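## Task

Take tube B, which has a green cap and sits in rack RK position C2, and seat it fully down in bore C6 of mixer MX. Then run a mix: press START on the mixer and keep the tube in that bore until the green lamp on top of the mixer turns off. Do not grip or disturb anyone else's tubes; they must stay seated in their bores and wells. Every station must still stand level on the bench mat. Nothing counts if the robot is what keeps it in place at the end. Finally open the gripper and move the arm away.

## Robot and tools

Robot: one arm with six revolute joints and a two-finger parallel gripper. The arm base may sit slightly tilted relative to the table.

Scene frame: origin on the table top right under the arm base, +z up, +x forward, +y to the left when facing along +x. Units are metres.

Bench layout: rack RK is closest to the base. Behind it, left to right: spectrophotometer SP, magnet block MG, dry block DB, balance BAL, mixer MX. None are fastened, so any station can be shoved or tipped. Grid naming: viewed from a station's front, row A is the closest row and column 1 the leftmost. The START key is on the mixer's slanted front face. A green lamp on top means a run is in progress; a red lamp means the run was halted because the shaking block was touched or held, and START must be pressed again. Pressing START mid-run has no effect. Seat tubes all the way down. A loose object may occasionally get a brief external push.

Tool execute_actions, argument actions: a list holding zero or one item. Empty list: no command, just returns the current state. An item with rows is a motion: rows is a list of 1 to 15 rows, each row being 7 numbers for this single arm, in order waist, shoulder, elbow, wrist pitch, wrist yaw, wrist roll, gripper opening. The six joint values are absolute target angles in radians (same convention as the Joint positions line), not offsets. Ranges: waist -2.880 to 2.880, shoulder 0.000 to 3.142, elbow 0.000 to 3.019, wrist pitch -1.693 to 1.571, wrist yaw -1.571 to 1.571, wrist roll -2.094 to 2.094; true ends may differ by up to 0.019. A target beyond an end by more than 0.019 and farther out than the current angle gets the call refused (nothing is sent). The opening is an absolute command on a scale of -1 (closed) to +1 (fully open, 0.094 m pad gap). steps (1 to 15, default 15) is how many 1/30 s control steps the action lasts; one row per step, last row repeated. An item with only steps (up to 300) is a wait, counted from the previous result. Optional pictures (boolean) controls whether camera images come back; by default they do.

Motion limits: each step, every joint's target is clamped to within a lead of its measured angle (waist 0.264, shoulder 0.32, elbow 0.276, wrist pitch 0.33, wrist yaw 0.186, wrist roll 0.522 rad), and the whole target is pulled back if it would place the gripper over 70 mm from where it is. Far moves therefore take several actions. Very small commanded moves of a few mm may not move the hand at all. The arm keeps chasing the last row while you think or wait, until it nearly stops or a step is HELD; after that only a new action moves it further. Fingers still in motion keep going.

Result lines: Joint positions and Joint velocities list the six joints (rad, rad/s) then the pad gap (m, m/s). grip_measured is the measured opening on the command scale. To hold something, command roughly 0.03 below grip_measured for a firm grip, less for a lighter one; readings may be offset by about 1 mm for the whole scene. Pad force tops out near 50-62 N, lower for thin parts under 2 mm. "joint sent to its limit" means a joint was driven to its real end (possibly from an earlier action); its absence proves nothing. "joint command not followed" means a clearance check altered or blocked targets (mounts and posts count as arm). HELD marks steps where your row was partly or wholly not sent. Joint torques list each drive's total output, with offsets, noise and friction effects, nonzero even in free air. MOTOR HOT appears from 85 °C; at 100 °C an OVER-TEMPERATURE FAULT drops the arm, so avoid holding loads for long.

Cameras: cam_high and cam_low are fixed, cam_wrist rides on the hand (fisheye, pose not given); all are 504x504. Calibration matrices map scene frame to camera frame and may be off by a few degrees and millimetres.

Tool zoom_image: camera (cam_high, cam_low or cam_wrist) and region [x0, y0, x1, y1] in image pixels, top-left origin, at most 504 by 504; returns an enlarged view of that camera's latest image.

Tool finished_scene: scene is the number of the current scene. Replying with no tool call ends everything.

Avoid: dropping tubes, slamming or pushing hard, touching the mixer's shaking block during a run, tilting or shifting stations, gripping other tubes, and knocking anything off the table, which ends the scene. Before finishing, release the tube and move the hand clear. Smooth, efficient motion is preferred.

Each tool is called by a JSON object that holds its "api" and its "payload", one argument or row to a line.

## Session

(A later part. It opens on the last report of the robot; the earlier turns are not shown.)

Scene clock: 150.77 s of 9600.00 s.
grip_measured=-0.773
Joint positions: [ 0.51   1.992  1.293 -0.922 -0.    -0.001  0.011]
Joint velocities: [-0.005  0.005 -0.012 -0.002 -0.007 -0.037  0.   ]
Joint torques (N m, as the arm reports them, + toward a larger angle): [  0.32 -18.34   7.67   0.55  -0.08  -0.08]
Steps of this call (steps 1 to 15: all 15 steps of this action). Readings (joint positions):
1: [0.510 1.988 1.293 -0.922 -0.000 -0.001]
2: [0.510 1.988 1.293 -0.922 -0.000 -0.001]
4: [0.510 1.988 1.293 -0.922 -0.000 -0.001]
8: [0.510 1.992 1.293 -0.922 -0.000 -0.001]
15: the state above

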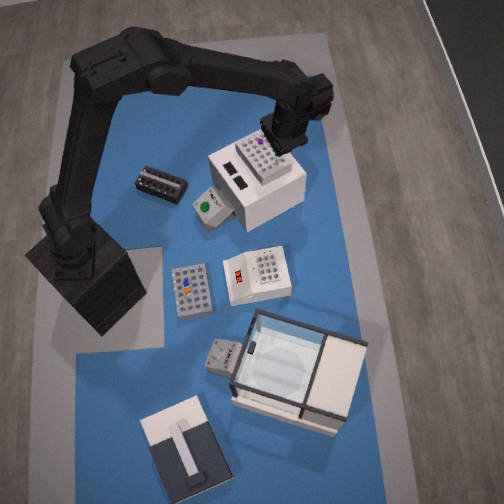

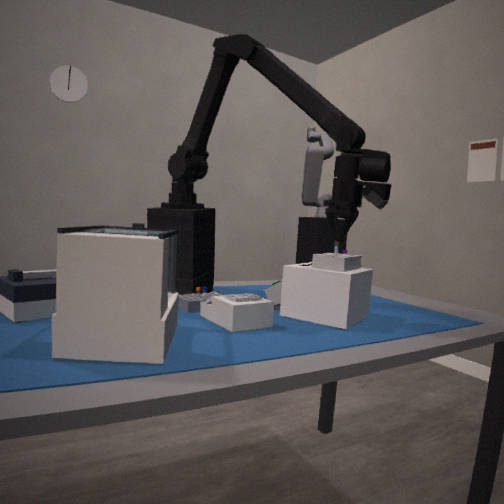

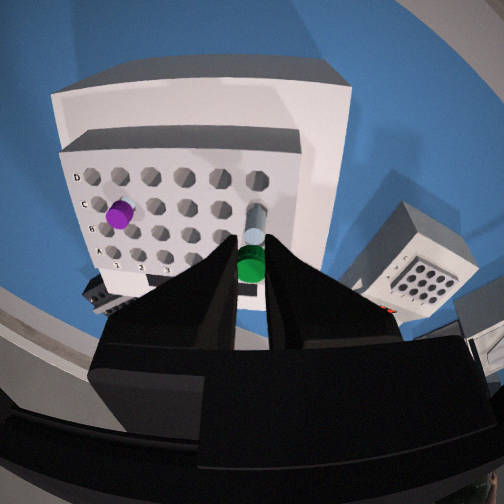

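{"api": "execute_actions", "payload": {
  "actions": [
    {"rows":[[0.512,2.006,1.3,-0.908,0,-0.01,-0.79],[0.512,2.006,1.3,-0.906,0,-0.01,-0.79],[0.512,2.006,1.3,-0.904,0,-0.01,-0.79],[0.512,2.006,1.3,-0.903,0,-0.01,-0.79],[0.512,2.006,1.3,-0.902,0,-0.01,-0.79],[0.512,2.008,1.3,-0.901,0,-0.01,-0.79],[0.512,2.01,1.3,-0.9,0,-0.01,-0.79],[0.512,2.014,1.3,-0.899,0,-0.01,-0.79],[0.512,2.018,1.3,-0.898,0,-0.01,-0.79],[0.512,2.022,1.3,-0.897,0,-0.01,-0.79],[0.512,2.026,1.3,-0.896,0,-0.01,-0.79]],"steps":15}
  ]
}}

{"api": "zoom_image", "payload": {
  "camera": "cam_wrist",
  "region": [200,150,320,270]
}}

Scene clock: 154.03 s of 9600.00 s.
grip_measured=-0.773
Joint positions: [ 0.51   1.992  1.293 -0.92  -0.    -0.001  0.011]
Joint velocities: [ 0.024 -0.005 -0.007 -0.007 -0.022 -0.051 -0.   ]
Joint torques (N m, as the arm reports them, + toward a larger angle): [  0.41 -17.01   7.55   0.87  -0.08  -0.07]
Steps of this call (steps 1 to 15: the robot went on to your last target; steps 16 to 83: nothing new was sent; steps 84 to 98: all 15 steps of this action). Readings (joint positions):
84: [0.510 1.992 1.293 -0.922 -0.000 -0.001]
85: [0.510 1.992 1.293 -0.922 -0.000 -0.001]
87: [0.510 1.992 1.293 -0.922 -0.000 -0.001]
91: [0.510 1.992 1.293 -0.922 -0.000 -0.001]
98: the state above

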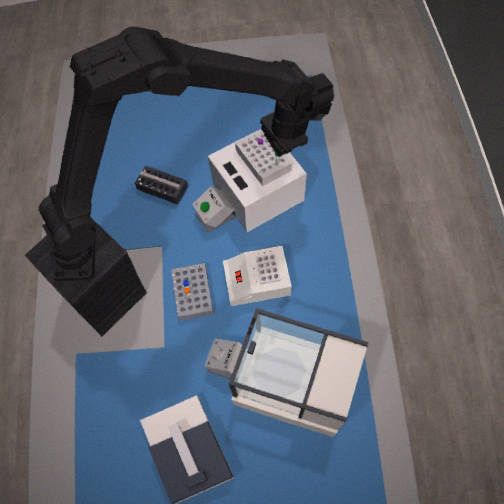

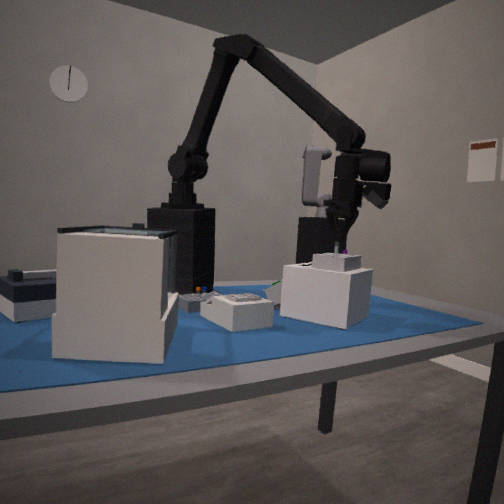

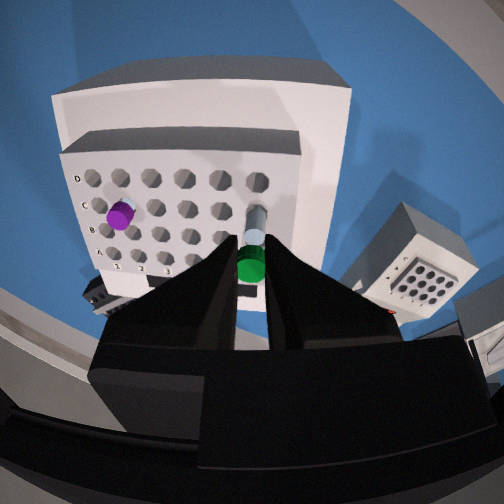

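Region (200, 150, 320, 270) of cam_wrist's 504x504 image, scaled by 4.200, with more detail than that image has.

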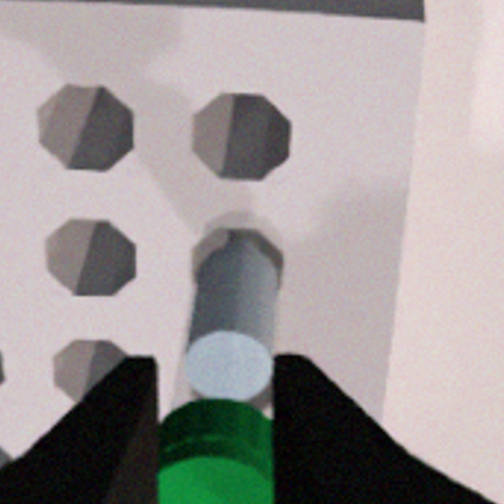

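{"api": "execute_actions", "payload": {
  "actions": [
    {"rows":[[0.512,1.99,1.3,-0.905,0,-0.01,-0.79],[0.512,1.968,1.3,-0.905,0,-0.01,-0.79],[0.512,1.968,1.3,-0.904,0,-0.01,-0.79],[0.512,1.968,1.3,-0.903,0,-0.01,-0.79],[0.512,1.968,1.3,-0.902,0,-0.01,-0.79],[0.512,1.968,1.3,-0.902,0,-0.01,-0.79],[0.512,1.98,1.3,-0.902,0,-0.01,-0.79],[0.512,1.99,1.3,-0.902,0,-0.01,-0.79],[0.512,2.0,1.3,-0.902,0,-0.01,-0.79],[0.512,2.005,1.3,-0.902,0,-0.01,-0.79],[0.512,2.01,1.3,-0.902,0,-0.01,-0.79],[0.512,2.015,1.3,-0.902,0,-0.01,-0.79]],"steps":15}
  ]
}}

{"api": "zoom_image", "payload": {
  "camera": "cam_wrist",
  "region": [200,150,320,270]
}}

Scene clock: 157.53 s of 9600.00 s.
grip_measured=-0.773
Joint positions: [ 0.51   1.992  1.293 -0.919 -0.    -0.001  0.011]
Joint velocities: [-0.015  0.015  0.002  0.002 -0.081  0.022 -0.001]
Joint torques (N m, as the arm reports them, + toward a larger angle): [  0.4  -17.63   7.63   0.6   -0.09  -0.09]
Steps of this call (steps 1 to 15: the robot went on to your last target; steps 16 to 90: nothing new was sent; steps 91 to 105: all 15 steps of this action). Readings (joint positions):
91: [0.510 1.992 1.293 -0.920 -0.000 -0.001]
92: [0.510 1.990 1.293 -0.920 -0.000 -0.001]
94: [0.510 1.989 1.293 -0.919 -0.000 -0.001]
98: [0.510 1.989 1.293 -0.919 -0.000 -0.001]
105: the state above

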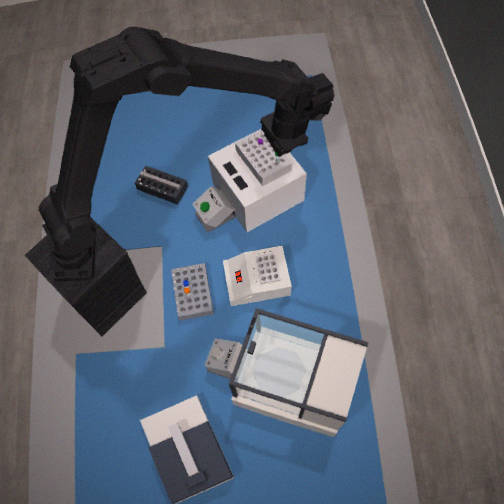

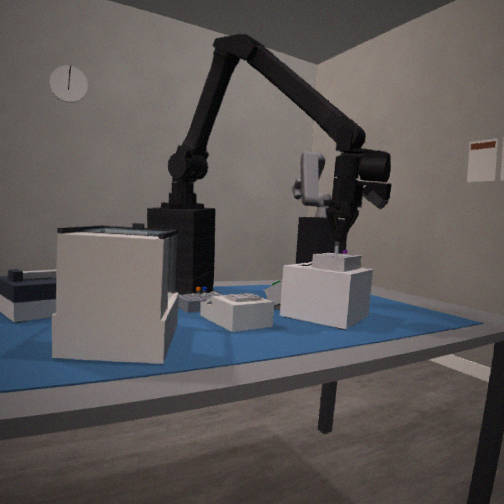

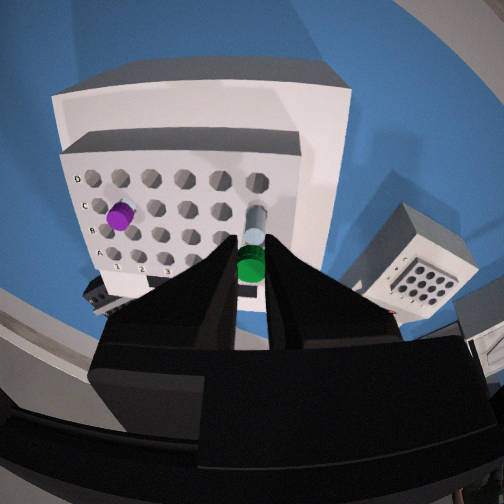

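Region (200, 150, 320, 270) of cam_wrist's 504x504 image, scaled by 4.200, with more detail than that image has.

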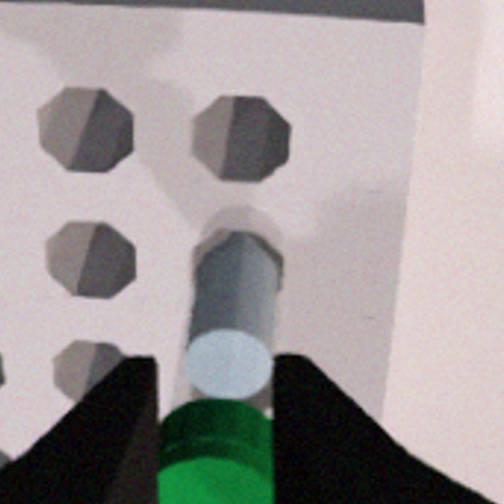

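{"api": "execute_actions", "payload": {
  "actions": [
    {"rows":[[0.512,2.015,1.3,-0.902,0.004,-0.01,-0.79],[0.512,2.015,1.3,-0.902,0.007,-0.01,-0.79],[0.512,2.015,1.3,-0.902,0.009,-0.01,-0.79],[0.512,2.018,1.3,-0.902,0.011,-0.01,-0.79],[0.512,2.021,1.3,-0.902,0.012,-0.01,-0.79],[0.512,2.024,1.3,-0.902,0.012,-0.01,-0.79],[0.512,2.027,1.3,-0.902,0.012,-0.01,-0.79]],"steps":15}
  ]
}}

{"api": "zoom_image", "payload": {
  "camera": "cam_wrist",
  "region": [200,150,320,270]
}}

Scene clock: 160.63 s of 9600.00 s.
grip_measured=-0.773
Joint positions: [ 0.51   1.992  1.293 -0.919  0.004 -0.001  0.011]
Joint velocities: [-0.015  0.015 -0.007 -0.027 -0.11   0.066  0.001]
Joint torques (N m, as the arm reports them, + toward a larger angle): [  0.51 -16.7    7.62   0.61   0.25  -0.09]
Steps of this call (steps 1 to 15: the robot went on to your last target; steps 16 to 78: nothing new was sent; steps 79 to 93: all 15 steps of this action). Readings (joint positions):
79: [0.510 1.992 1.293 -0.919 0.000 -0.001]
80: [0.510 1.992 1.293 -0.919 0.001 -0.001]
82: [0.510 1.992 1.293 -0.919 0.003 -0.001]
86: [0.510 1.992 1.293 -0.919 0.003 -0.001]
93: the state above

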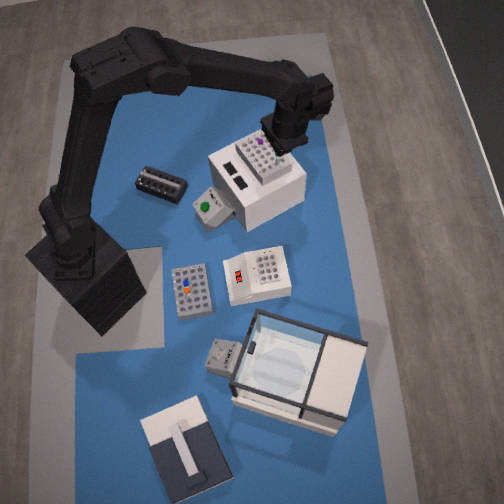

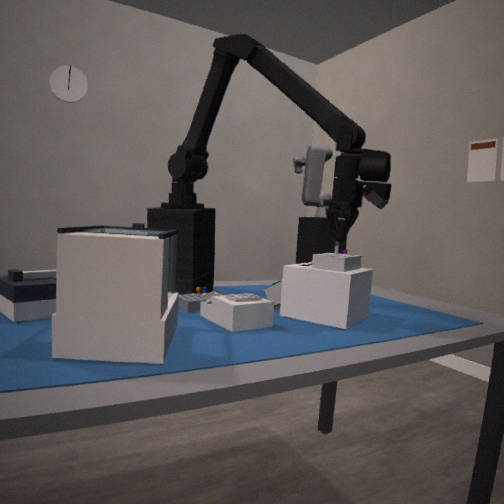

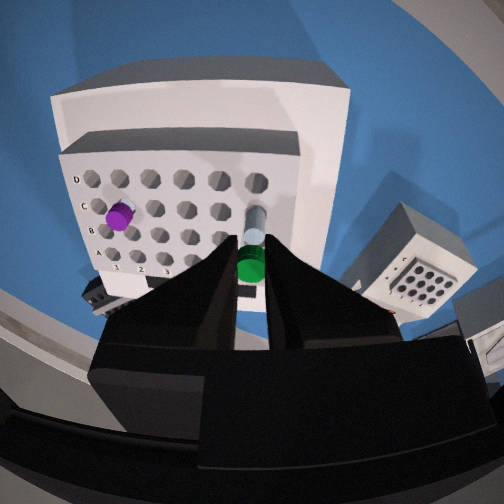

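Region (200, 150, 320, 270) of cam_wrist's 504x504 image, scaled by 4.200, with more detail than that image has.

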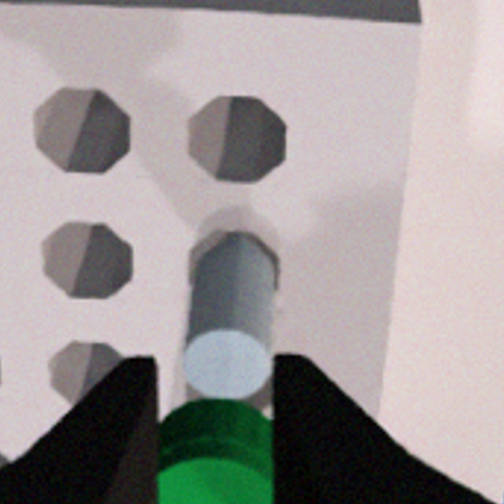

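{"api": "execute_actions", "payload": {
  "actions": [
    {"rows":[[0.512,2.027,1.3,-0.91,0.003,0.02,-0.8],[0.512,2.03,1.3,-0.91,0.003,0.04,-0.8],[0.512,2.033,1.3,-0.91,0.003,0.06,-0.8],[0.512,2.036,1.3,-0.91,0.003,0.06,-0.8],[0.512,2.039,1.3,-0.91,0.003,0.03,-0.8],[0.512,2.042,1.3,-0.91,0.003,0.0,-0.8],[0.512,2.045,1.3,-0.91,0.003,-0.03,-0.8],[0.512,2.045,1.3,-0.91,0.003,-0.06,-0.8],[0.512,2.045,1.3,-0.91,0.003,-0.06,-0.8],[0.512,2.045,1.3,-0.91,0.003,-0.03,-0.8],[0.512,2.045,1.3,-0.91,0.003,0,-0.8]],"steps":15}
  ]
}}

{"api": "zoom_image", "payload": {
  "camera": "cam_wrist",
  "region": [200,150,320,270]
}}

{"api": "zoom_image", "payload": {
  "camera": "cam_low",
  "region": [310,220,370,280]
}}

Scene clock: 165.27 s of 9600.00 s.
grip_measured=-0.779
Joint positions: [ 0.51   1.993  1.293 -0.919  0.002 -0.01   0.01 ]
Joint velocities: [-0.015  0.005  0.007 -0.002  0.051  0.022 -0.   ]
Joint torques (N m, as the arm reports them, + toward a larger angle): [  0.41 -15.21   7.58   0.34  -0.06   0.09]
Steps of this call (steps 1 to 15: the robot went on to your last target; steps 16 to 124: nothing new was sent; steps 125 to 139: all 15 steps of this action). Readings (joint positions):
125: [0.510 1.992 1.293 -0.919 0.003 0.001]
126: [0.510 1.992 1.293 -0.919 0.002 0.006]
128: [0.510 1.993 1.293 -0.919 0.002 0.022]
132: [0.510 1.993 1.293 -0.919 0.002 0.002]
139: the state above

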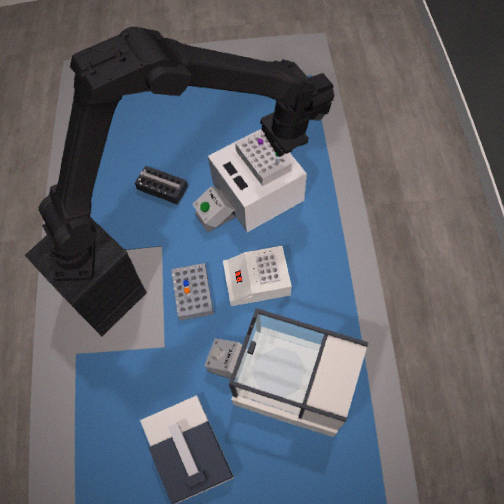

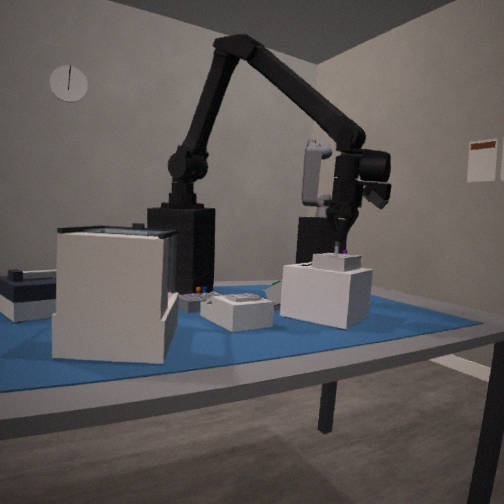

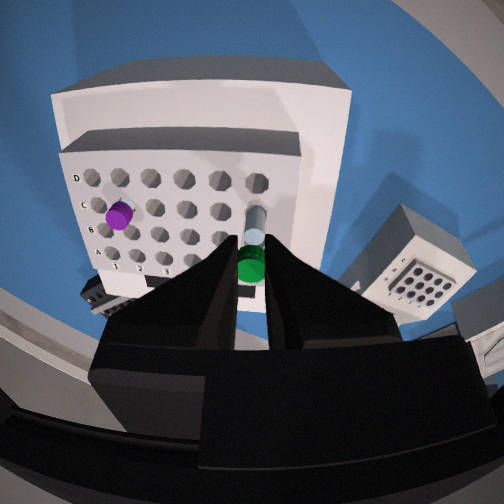

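Region (200, 150, 320, 270) of cam_wrist's 504x504 image, scaled by 4.200, with more detail than that image has.

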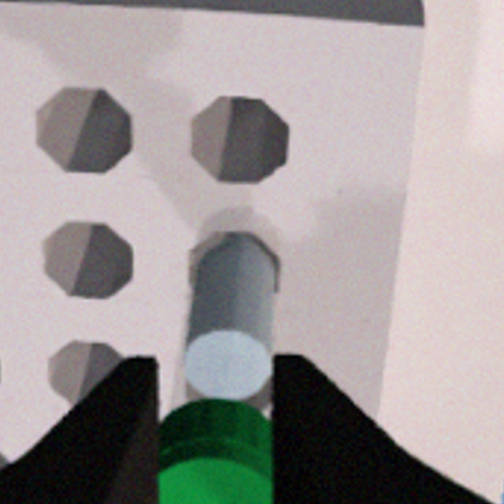

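Region (310, 220, 370, 280) of cam_low's 504x504 image, scaled by 8.400, with more detail than that image has.

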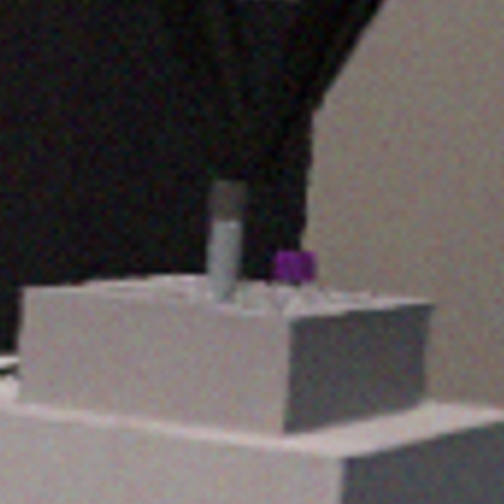

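{"api": "zoom_image", "payload": {
  "camera": "cam_wrist",
  "region": [90,180,150,240]
}}

{"api": "zoom_image", "payload": {
  "camera": "cam_wrist",
  "region": [235,195,275,235]
}}

{"api": "zoom_image", "payload": {
  "camera": "cam_high",
  "region": [255,130,305,180]
}}

Region (90, 180, 150, 240) of cam_wrist's 504x504 image, scaled by 8.400, with more detail than that image has.

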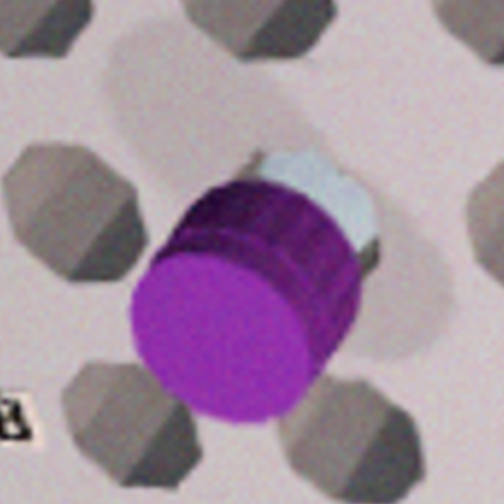

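Region (235, 195, 275, 235) of cam_wrist's 504x504 image, scaled by 12.600, with more detail than that image has.

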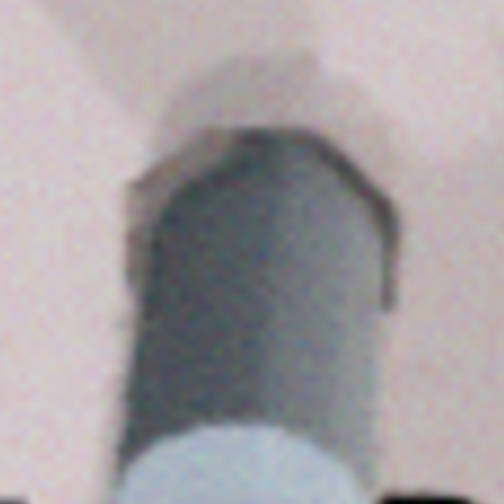

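Region (255, 130, 305, 180) of cam_high's 504x504 image, scaled by 10.080, with more detail than that image has.

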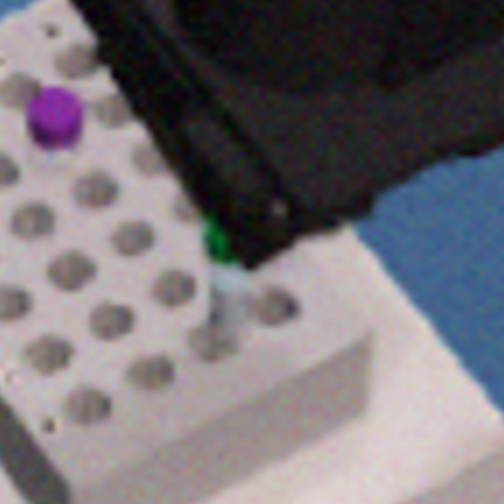

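{"api": "execute_actions", "payload": {
  "actions": [
    {"rows":[[0.512,1.99,1.3,-0.92,0.002,0,-0.8],[0.512,1.964,1.3,-0.925,0.002,0,-0.8],[0.512,1.962,1.3,-0.925,0.002,0,-0.8],[0.512,1.962,1.3,-0.925,0.002,0,-0.8],[0.512,1.962,1.3,-0.93,0.002,0,-0.8],[0.512,1.962,1.3,-0.935,0.002,0,-0.8],[0.512,1.964,1.3,-0.94,0.002,0,-0.8],[0.512,1.964,1.3,-0.943,0.002,0,-0.8]],"steps":15}
  ],
  "pictures": false
}}

{"api": "execute_actions", "payload": {
  "actions": [
    {"rows":[[0.512,1.98,1.3,-0.925,0.002,0,-0.8],[0.512,1.99,1.3,-0.92,0.002,0,-0.8],[0.512,1.995,1.3,-0.92,0.002,0,-0.8],[0.512,2.0,1.3,-0.92,0.002,0,-0.8],[0.512,2.004,1.3,-0.92,0.002,0,-0.8],[0.512,2.008,1.3,-0.92,0.002,0,-0.8],[0.512,2.012,1.3,-0.92,0.002,0,-0.8]],"steps":15}
  ]
}}

{"api": "zoom_image", "payload": {
  "camera": "cam_wrist",
  "region": [200,150,320,270]
}}

{"api": "zoom_image", "payload": {
  "camera": "cam_high",
  "region": [255,130,305,180]
}}

Scene clock: 177.87 s of 9600.00 s.
grip_measured=-0.779
Joint positions: [ 0.51   1.985  1.293 -0.928  0.002 -0.009  0.01 ]
Joint velocities: [-0.005 -0.005  0.002 -0.002  0.022 -0.007 -0.001]
Joint torques (N m, as the arm reports them, + toward a larger angle): [  0.65 -22.74   7.62  -0.4   -0.09   0.1 ]
Steps of this call (steps 1 to 15: the robot went on to your last target; steps 16 to 363: nothing new was sent; steps 364 to 378: all 15 steps of this action). Readings (joint positions):
364: [0.510 1.992 1.293 -0.919 0.002 -0.009]
365: [0.510 1.989 1.293 -0.919 0.002 -0.009]
367: [0.510 1.988 1.293 -0.919 0.002 -0.009]
371: [0.510 1.985 1.293 -0.922 0.002 -0.009]
378: the state above

Scene clock: 178.37 s of 9600.00 s.
grip_measured=-0.779
Joint positions: [ 0.51   1.993  1.293 -0.928  0.002 -0.009  0.01 ]
Joint velocities: [-0.015 -0.015 -0.002  0.002  0.022 -0.037  0.001]
Joint torques (N m, as the arm reports them, + toward a larger angle): [  0.52 -18.28   7.62   0.33  -0.09   0.11]
Steps of this call (steps 1 to 15: all 15 steps of this action). Readings (joint positions):
1: [0.510 1.985 1.293 -0.928 0.002 -0.009]
2: [0.510 1.985 1.293 -0.928 0.002 -0.009]
4: [0.510 1.986 1.293 -0.928 0.002 -0.009]
8: [0.510 1.992 1.293 -0.928 0.002 -0.009]
15: the state above

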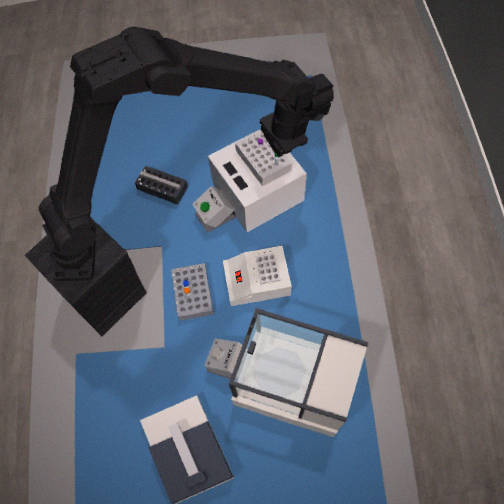

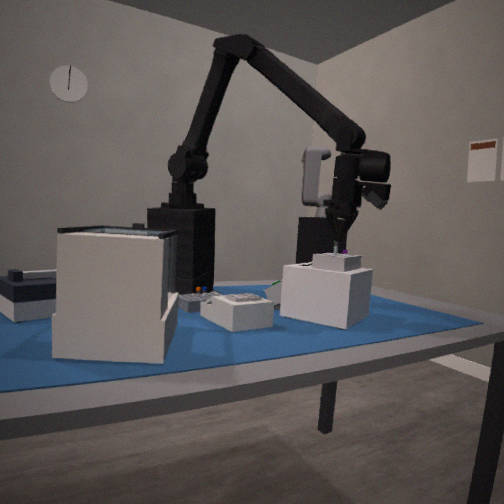

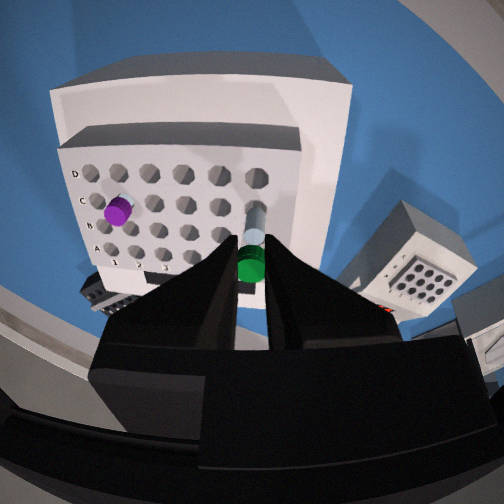

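Region (200, 150, 320, 270) of cam_wrist's 504x504 image, scaled by 4.200, with more detail than that image has.

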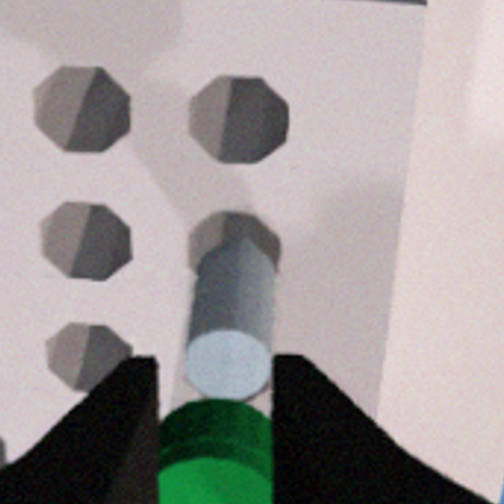

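Region (255, 130, 305, 180) of cam_high's 504x504 image, scaled by 10.080, with more detail than that image has.

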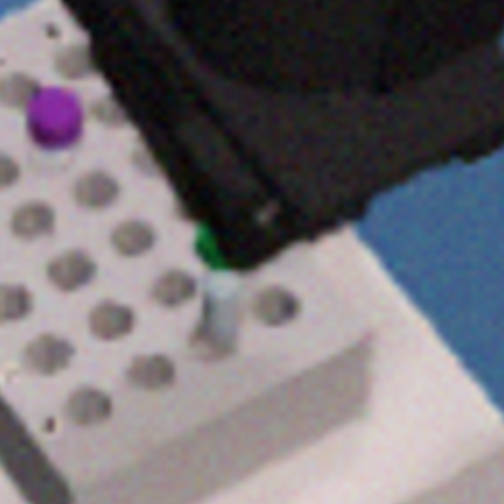

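{"api": "execute_actions", "payload": {
  "actions": [
    {"rows":[[0.512,2.015,1.3,-0.915,0.002,0,-0.8],[0.512,2.018,1.3,-0.912,0.002,0,-0.8],[0.512,2.021,1.3,-0.91,0.002,0,-0.8],[0.512,2.021,1.3,-0.908,0.002,0,-0.8],[0.512,2.021,1.3,-0.906,0.002,0,-0.8],[0.512,2.021,1.3,-0.904,0.002,0,-0.8],[0.512,2.021,1.3,-0.902,0.002,0,-0.8]],"steps":15}
  ]
}}

{"api": "zoom_image", "payload": {
  "camera": "cam_wrist",
  "region": [200,150,320,270]
}}

{"api": "zoom_image", "payload": {
  "camera": "cam_low",
  "region": [320,230,360,270]
}}

Scene clock: 182.00 s of 9600.00 s.
grip_measured=-0.779
Joint positions: [ 0.51   1.993  1.293 -0.926  0.002 -0.009  0.01 ]
Joint velocities: [ 0.005  0.005 -0.012  0.012 -0.007  0.125 -0.   ]
Joint torques (N m, as the arm reports them, + toward a larger angle): [  0.62 -17.47   7.6    0.88  -0.1    0.11]
Steps of this call (steps 1 to 15: the robot went on to your last target; steps 16 to 94: nothing new was sent; steps 95 to 109: all 15 steps of this action). Readings (joint positions):
95: [0.510 1.993 1.293 -0.928 0.002 -0.009]
96: [0.510 1.993 1.293 -0.928 0.002 -0.009]
98: [0.510 1.993 1.293 -0.928 0.002 -0.009]
102: [0.510 1.993 1.293 -0.926 0.002 -0.009]
109: the state above

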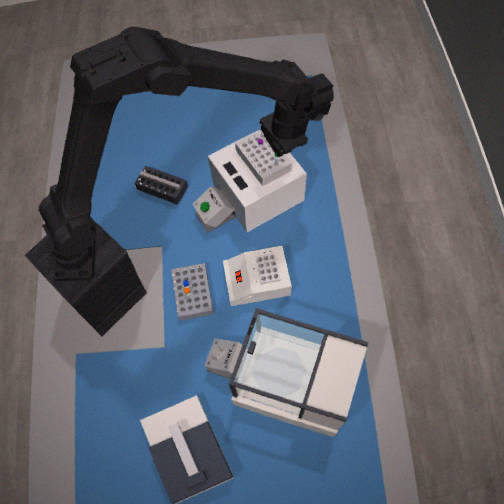

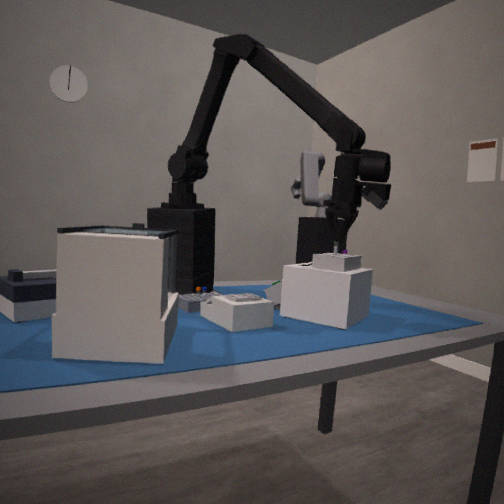

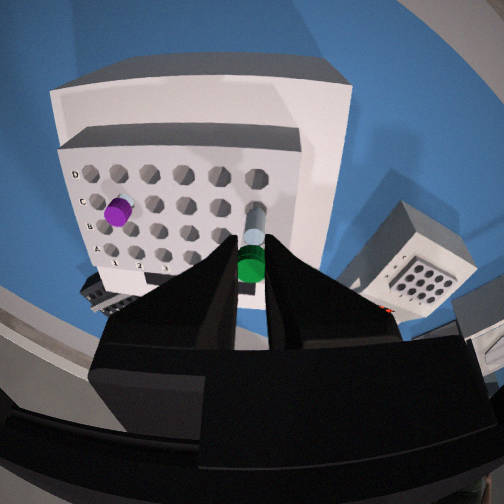

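Region (200, 150, 320, 270) of cam_wrist's 504x504 image, scaled by 4.200, with more detail than that image has.

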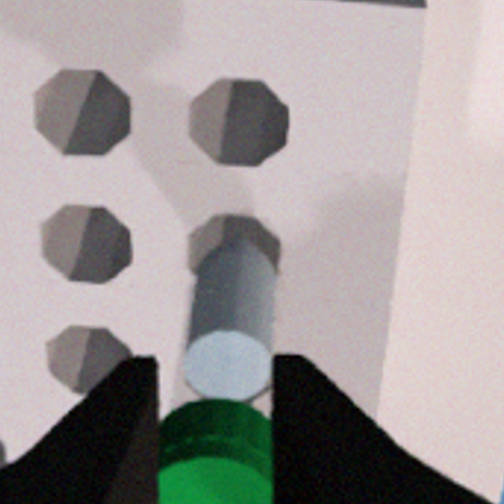

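Region (320, 230, 360, 270) of cam_low's 504x504 image, scaled by 12.600, with more detail than that image has.

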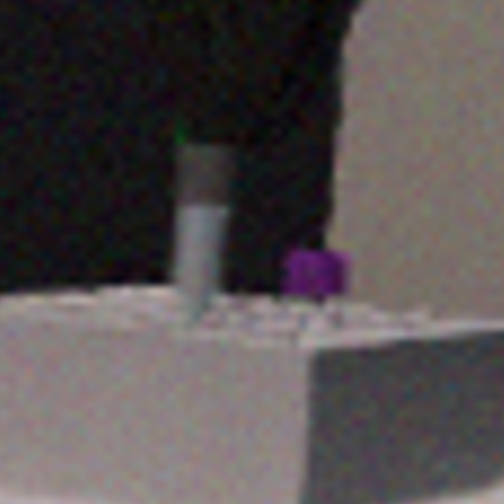

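{"api": "execute_actions", "payload": {
  "actions": [
    {"rows":[[0.512,2.0,1.3,-0.908,0.002,0,-0.8],[0.512,2.003,1.3,-0.907,0.002,0,-0.8],[0.512,2.006,1.3,-0.906,0.002,0,-0.8],[0.512,2.006,1.3,-0.905,0.002,0,-0.8],[0.512,2.006,1.3,-0.904,0.002,0,-0.8],[0.512,2.006,1.3,-0.903,0.002,0,-0.8],[0.512,2.006,1.3,-0.902,0.002,0,-0.8],[0.512,2.006,1.3,-0.901,0.002,0,-0.8],[0.512,2.006,1.3,-0.90,0.002,0,-0.8],[0.512,2.006,1.3,-0.899,0.002,0,-0.8],[0.512,2.006,1.3,-0.898,0.002,0,-0.8],[0.512,2.006,1.3,-0.897,0.002,0,-0.8],[0.512,2.006,1.3,-0.896,0.002,0,-0.8]],"steps":15}
  ]
}}

{"api": "zoom_image", "payload": {
  "camera": "cam_wrist",
  "region": [200,150,320,270]
}}

Scene clock: 185.80 s of 9600.00 s.
grip_measured=-0.779
Joint positions: [ 0.51   1.993  1.293 -0.923  0.002 -0.009  0.01 ]
Joint velocities: [-0.005 -0.015 -0.022 -0.007  0.066  0.022 -0.001]
Joint torques (N m, as the arm reports them, + toward a larger angle): [  0.58 -18.89   7.56   1.02  -0.09   0.1 ]
Steps of this call (steps 1 to 15: the robot went on to your last target; steps 16 to 99: nothing new was sent; steps 100 to 114: all 15 steps of this action). Readings (joint positions):
100: [0.510 1.993 1.293 -0.926 0.002 -0.009]
101: [0.510 1.993 1.293 -0.926 0.002 -0.009]
103: [0.510 1.993 1.293 -0.926 0.002 -0.009]
107: [0.510 1.993 1.293 -0.926 0.002 -0.009]
114: the state above

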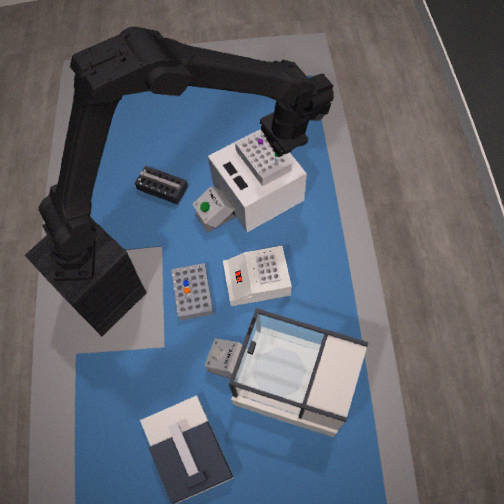

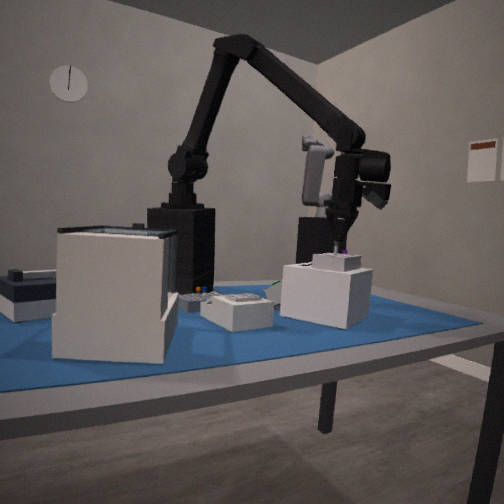

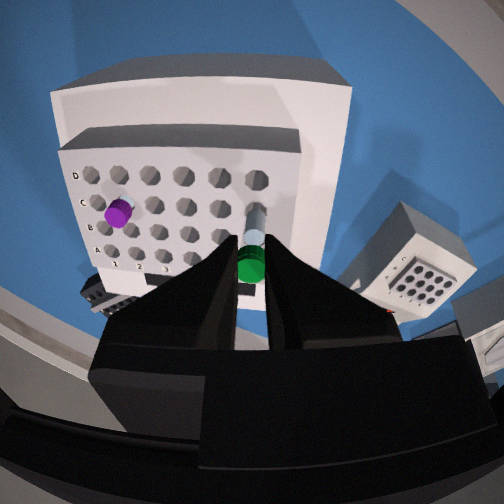

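Region (200, 150, 320, 270) of cam_wrist's 504x504 image, scaled by 4.200, with more detail than that image has.

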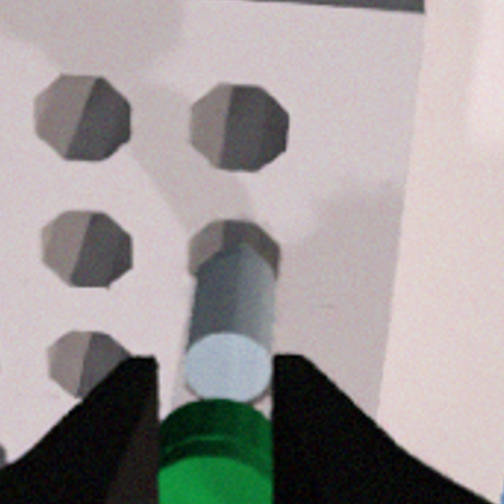

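{"api": "execute_actions", "payload": {
  "actions": [
    {"rows":[[0.512,2.006,1.3,-0.92,0.002,0,-0.8],[0.512,2.006,1.3,-0.935,0.002,0,-0.8],[0.512,2.008,1.3,-0.94,0.002,0,-0.8],[0.512,2.01,1.3,-0.942,0.002,0,-0.8],[0.512,2.01,1.3,-0.944,0.002,0,-0.8],[0.512,2.01,1.3,-0.946,0.002,0,-0.8],[0.512,2.01,1.3,-0.948,0.002,0,-0.8],[0.512,2.01,1.3,-0.95,0.002,0,-0.8],[0.512,2.012,1.3,-0.952,0.002,0,-0.8]],"steps":15}
  ]
}}

{"api": "zoom_image", "payload": {
  "camera": "cam_wrist",
  "region": [200,150,320,270]
}}

{"api": "zoom_image", "payload": {
  "camera": "cam_high",
  "region": [260,140,295,175]
}}

Scene clock: 189.97 s of 9600.00 s.
grip_measured=-0.779
Joint positions: [ 0.51   1.993  1.293 -0.934  0.002 -0.009  0.01 ]
Joint velocities: [-0.024 -0.005  0.007 -0.002 -0.007 -0.051 -0.   ]
Joint torques (N m, as the arm reports them, + toward a larger angle): [  0.36 -18.3    7.49  -0.57  -0.09   0.11]
Steps of this call (steps 1 to 15: the robot went on to your last target; steps 16 to 110: nothing new was sent; steps 111 to 125: all 15 steps of this action). Readings (joint positions):
111: [0.510 1.993 1.293 -0.923 0.002 -0.009]
112: [0.510 1.993 1.293 -0.924 0.002 -0.009]
114: [0.510 1.993 1.293 -0.928 0.002 -0.009]
118: [0.510 1.993 1.293 -0.932 0.002 -0.009]
125: the state above

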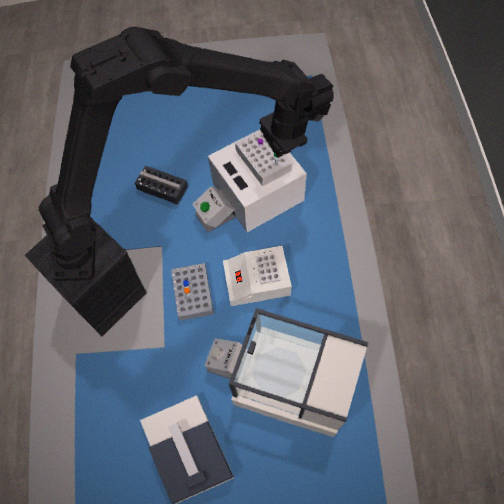

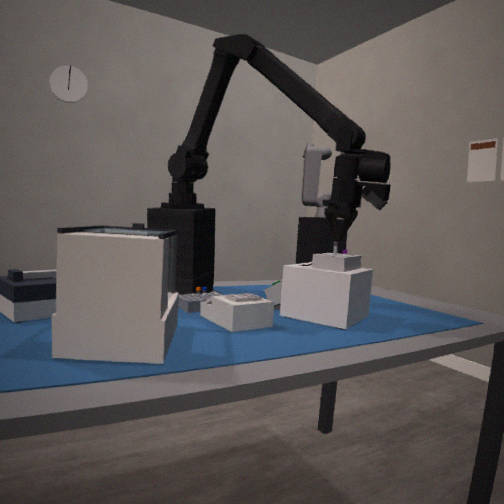

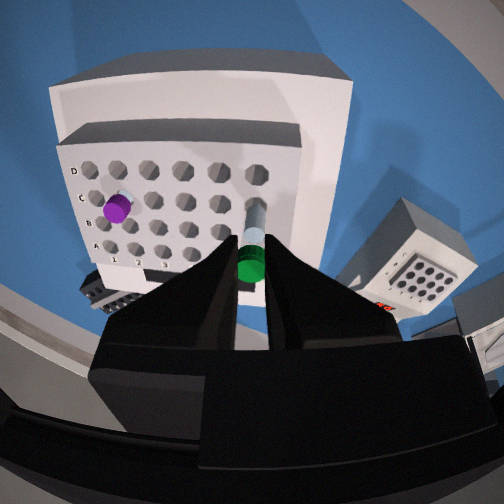

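Region (200, 150, 320, 270) of cam_wrist's 504x504 image, scaled by 4.200, with more detail than that image has.

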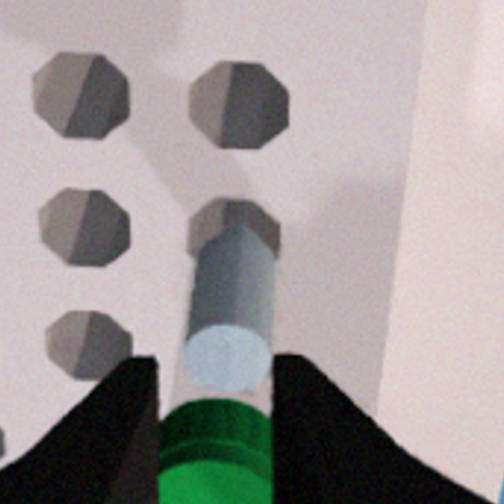

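Region (260, 140, 295, 175) of cam_high's 504x504 image, scaled by 14.400, with more detail than that image has.

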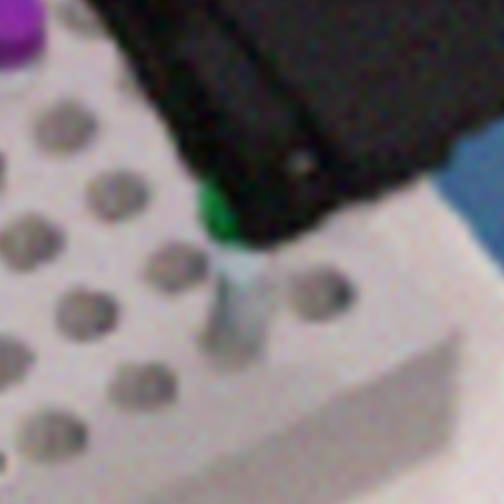

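{"api": "execute_actions", "payload": {
  "actions": [
    {"rows":[[0.512,1.99,1.3,-0.935,0.002,0,-0.8],[0.512,1.964,1.3,-0.93,0.002,0,-0.8],[0.512,1.964,1.3,-0.93,0.002,0,-0.8],[0.512,1.964,1.3,-0.93,0.002,0,-0.8],[0.512,1.964,1.3,-0.92,0.002,0,-0.8],[0.512,1.964,1.3,-0.916,0.002,0,-0.8],[0.512,1.964,1.3,-0.914,0.002,0,-0.8],[0.512,1.964,1.3,-0.913,0.002,0,-0.8]],"steps":15}
  ]
}}

{"api": "zoom_image", "payload": {
  "camera": "cam_wrist",
  "region": [225,180,285,240]
}}

{"api": "execute_actions", "payload": {
  "actions": [
    {"rows":[[0.512,1.98,1.3,-0.915,0.002,0,-0.8],[0.512,1.99,1.3,-0.915,0.002,0,-0.8],[0.512,1.995,1.3,-0.915,0.002,0,-0.8],[0.512,2.0,1.3,-0.915,0.002,0,-0.8],[0.512,2.004,1.3,-0.915,0.002,0,-0.8],[0.512,2.008,1.3,-0.915,0.002,0,-0.8],[0.512,2.012,1.3,-0.915,0.002,0,-0.8]],"steps":15}
  ]
}}

{"api": "zoom_image", "payload": {
  "camera": "cam_wrist",
  "region": [200,150,320,270]
}}

Scene clock: 196.53 s of 9600.00 s.
grip_measured=-0.779
Joint positions: [ 0.51   1.986  1.293 -0.93   0.002 -0.009  0.01 ]
Joint velocities: [ 0.005  0.005 -0.002 -0.002 -0.081 -0.11  -0.   ]
Joint torques (N m, as the arm reports them, + toward a larger angle): [  0.3  -22.14   7.58   0.62  -0.1    0.11]
Steps of this call (steps 1 to 15: the robot went on to your last target; steps 16 to 182: nothing new was sent; steps 183 to 197: all 15 steps of this action). Readings (joint positions):
183: [0.510 1.993 1.293 -0.934 0.002 -0.009]
184: [0.510 1.991 1.293 -0.934 0.002 -0.009]
186: [0.510 1.989 1.293 -0.934 0.002 -0.009]
190: [0.510 1.986 1.293 -0.932 0.002 -0.009]
197: the state above

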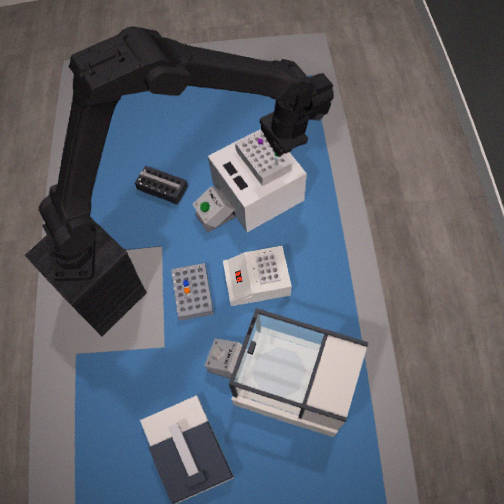

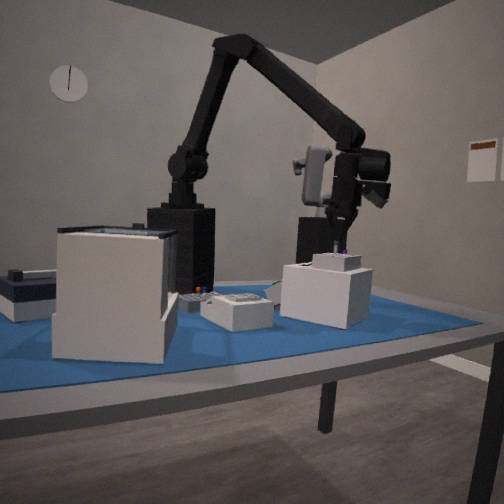

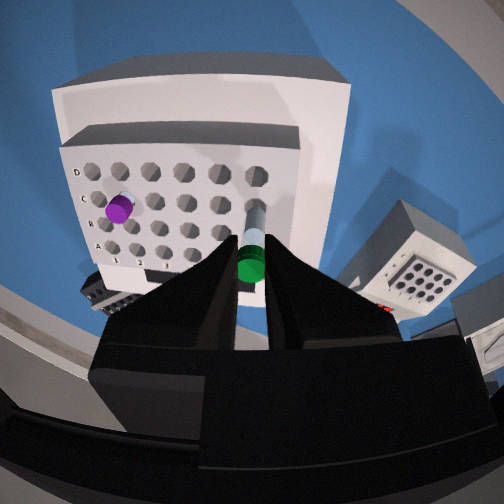

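Region (225, 180, 285, 240) of cam_wrist's 504x504 image, scaled by 8.400, with more detail than that image has.

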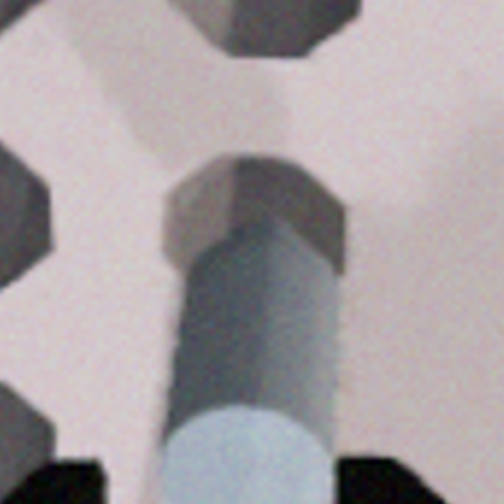

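Scene clock: 197.03 s of 9600.00 s.
grip_measured=-0.779
Joint positions: [ 0.51   2.002  1.293 -0.928  0.002 -0.009  0.01 ]
Joint velocities: [ 0.005 -0.005  0.012  0.022  0.007  0.081 -0.   ]
Joint torques (N m, as the arm reports them, + toward a larger angle): [  0.47 -18.99   7.52   0.44  -0.1    0.1 ]
Steps of this call (steps 1 to 15: all 15 steps of this action). Readings (joint positions):
1: [0.510 1.986 1.293 -0.930 0.002 -0.009]
2: [0.510 1.986 1.293 -0.930 0.002 -0.009]
4: [0.510 1.987 1.293 -0.930 0.002 -0.009]
8: [0.510 1.993 1.293 -0.930 0.002 -0.009]
15: the state above

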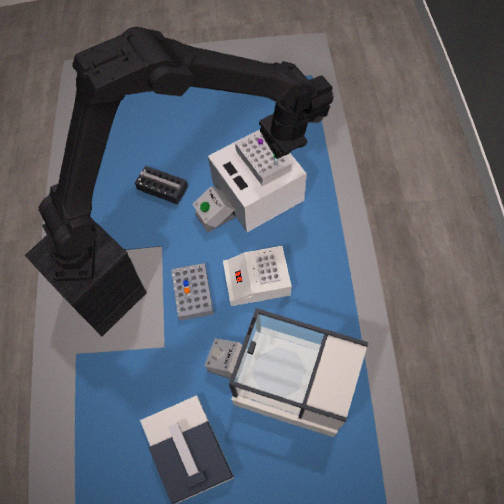

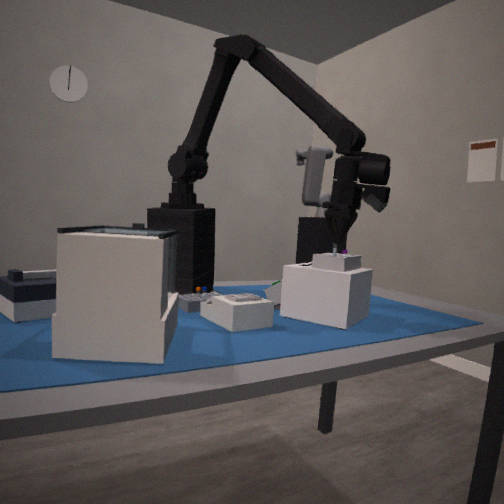

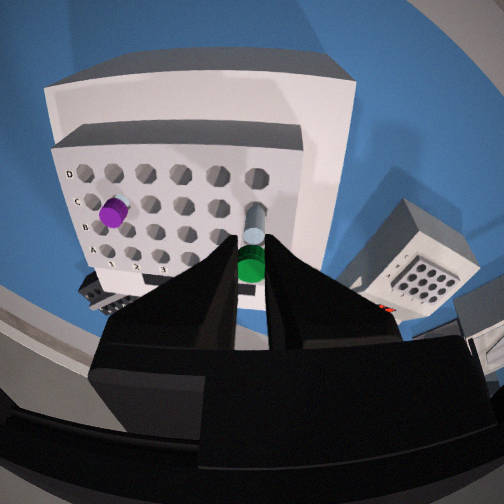

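Region (200, 150, 320, 270) of cam_wrist's 504x504 image, scaled by 4.200, with more detail than that image has.

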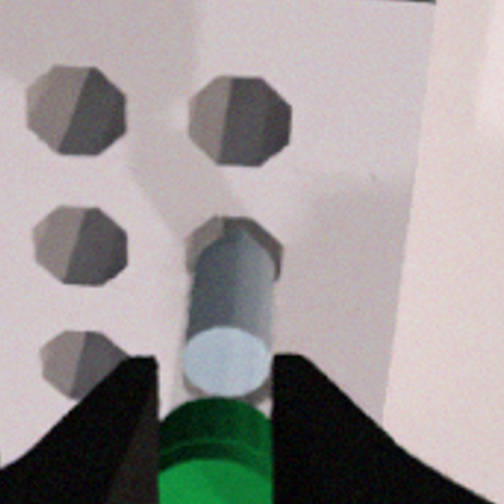

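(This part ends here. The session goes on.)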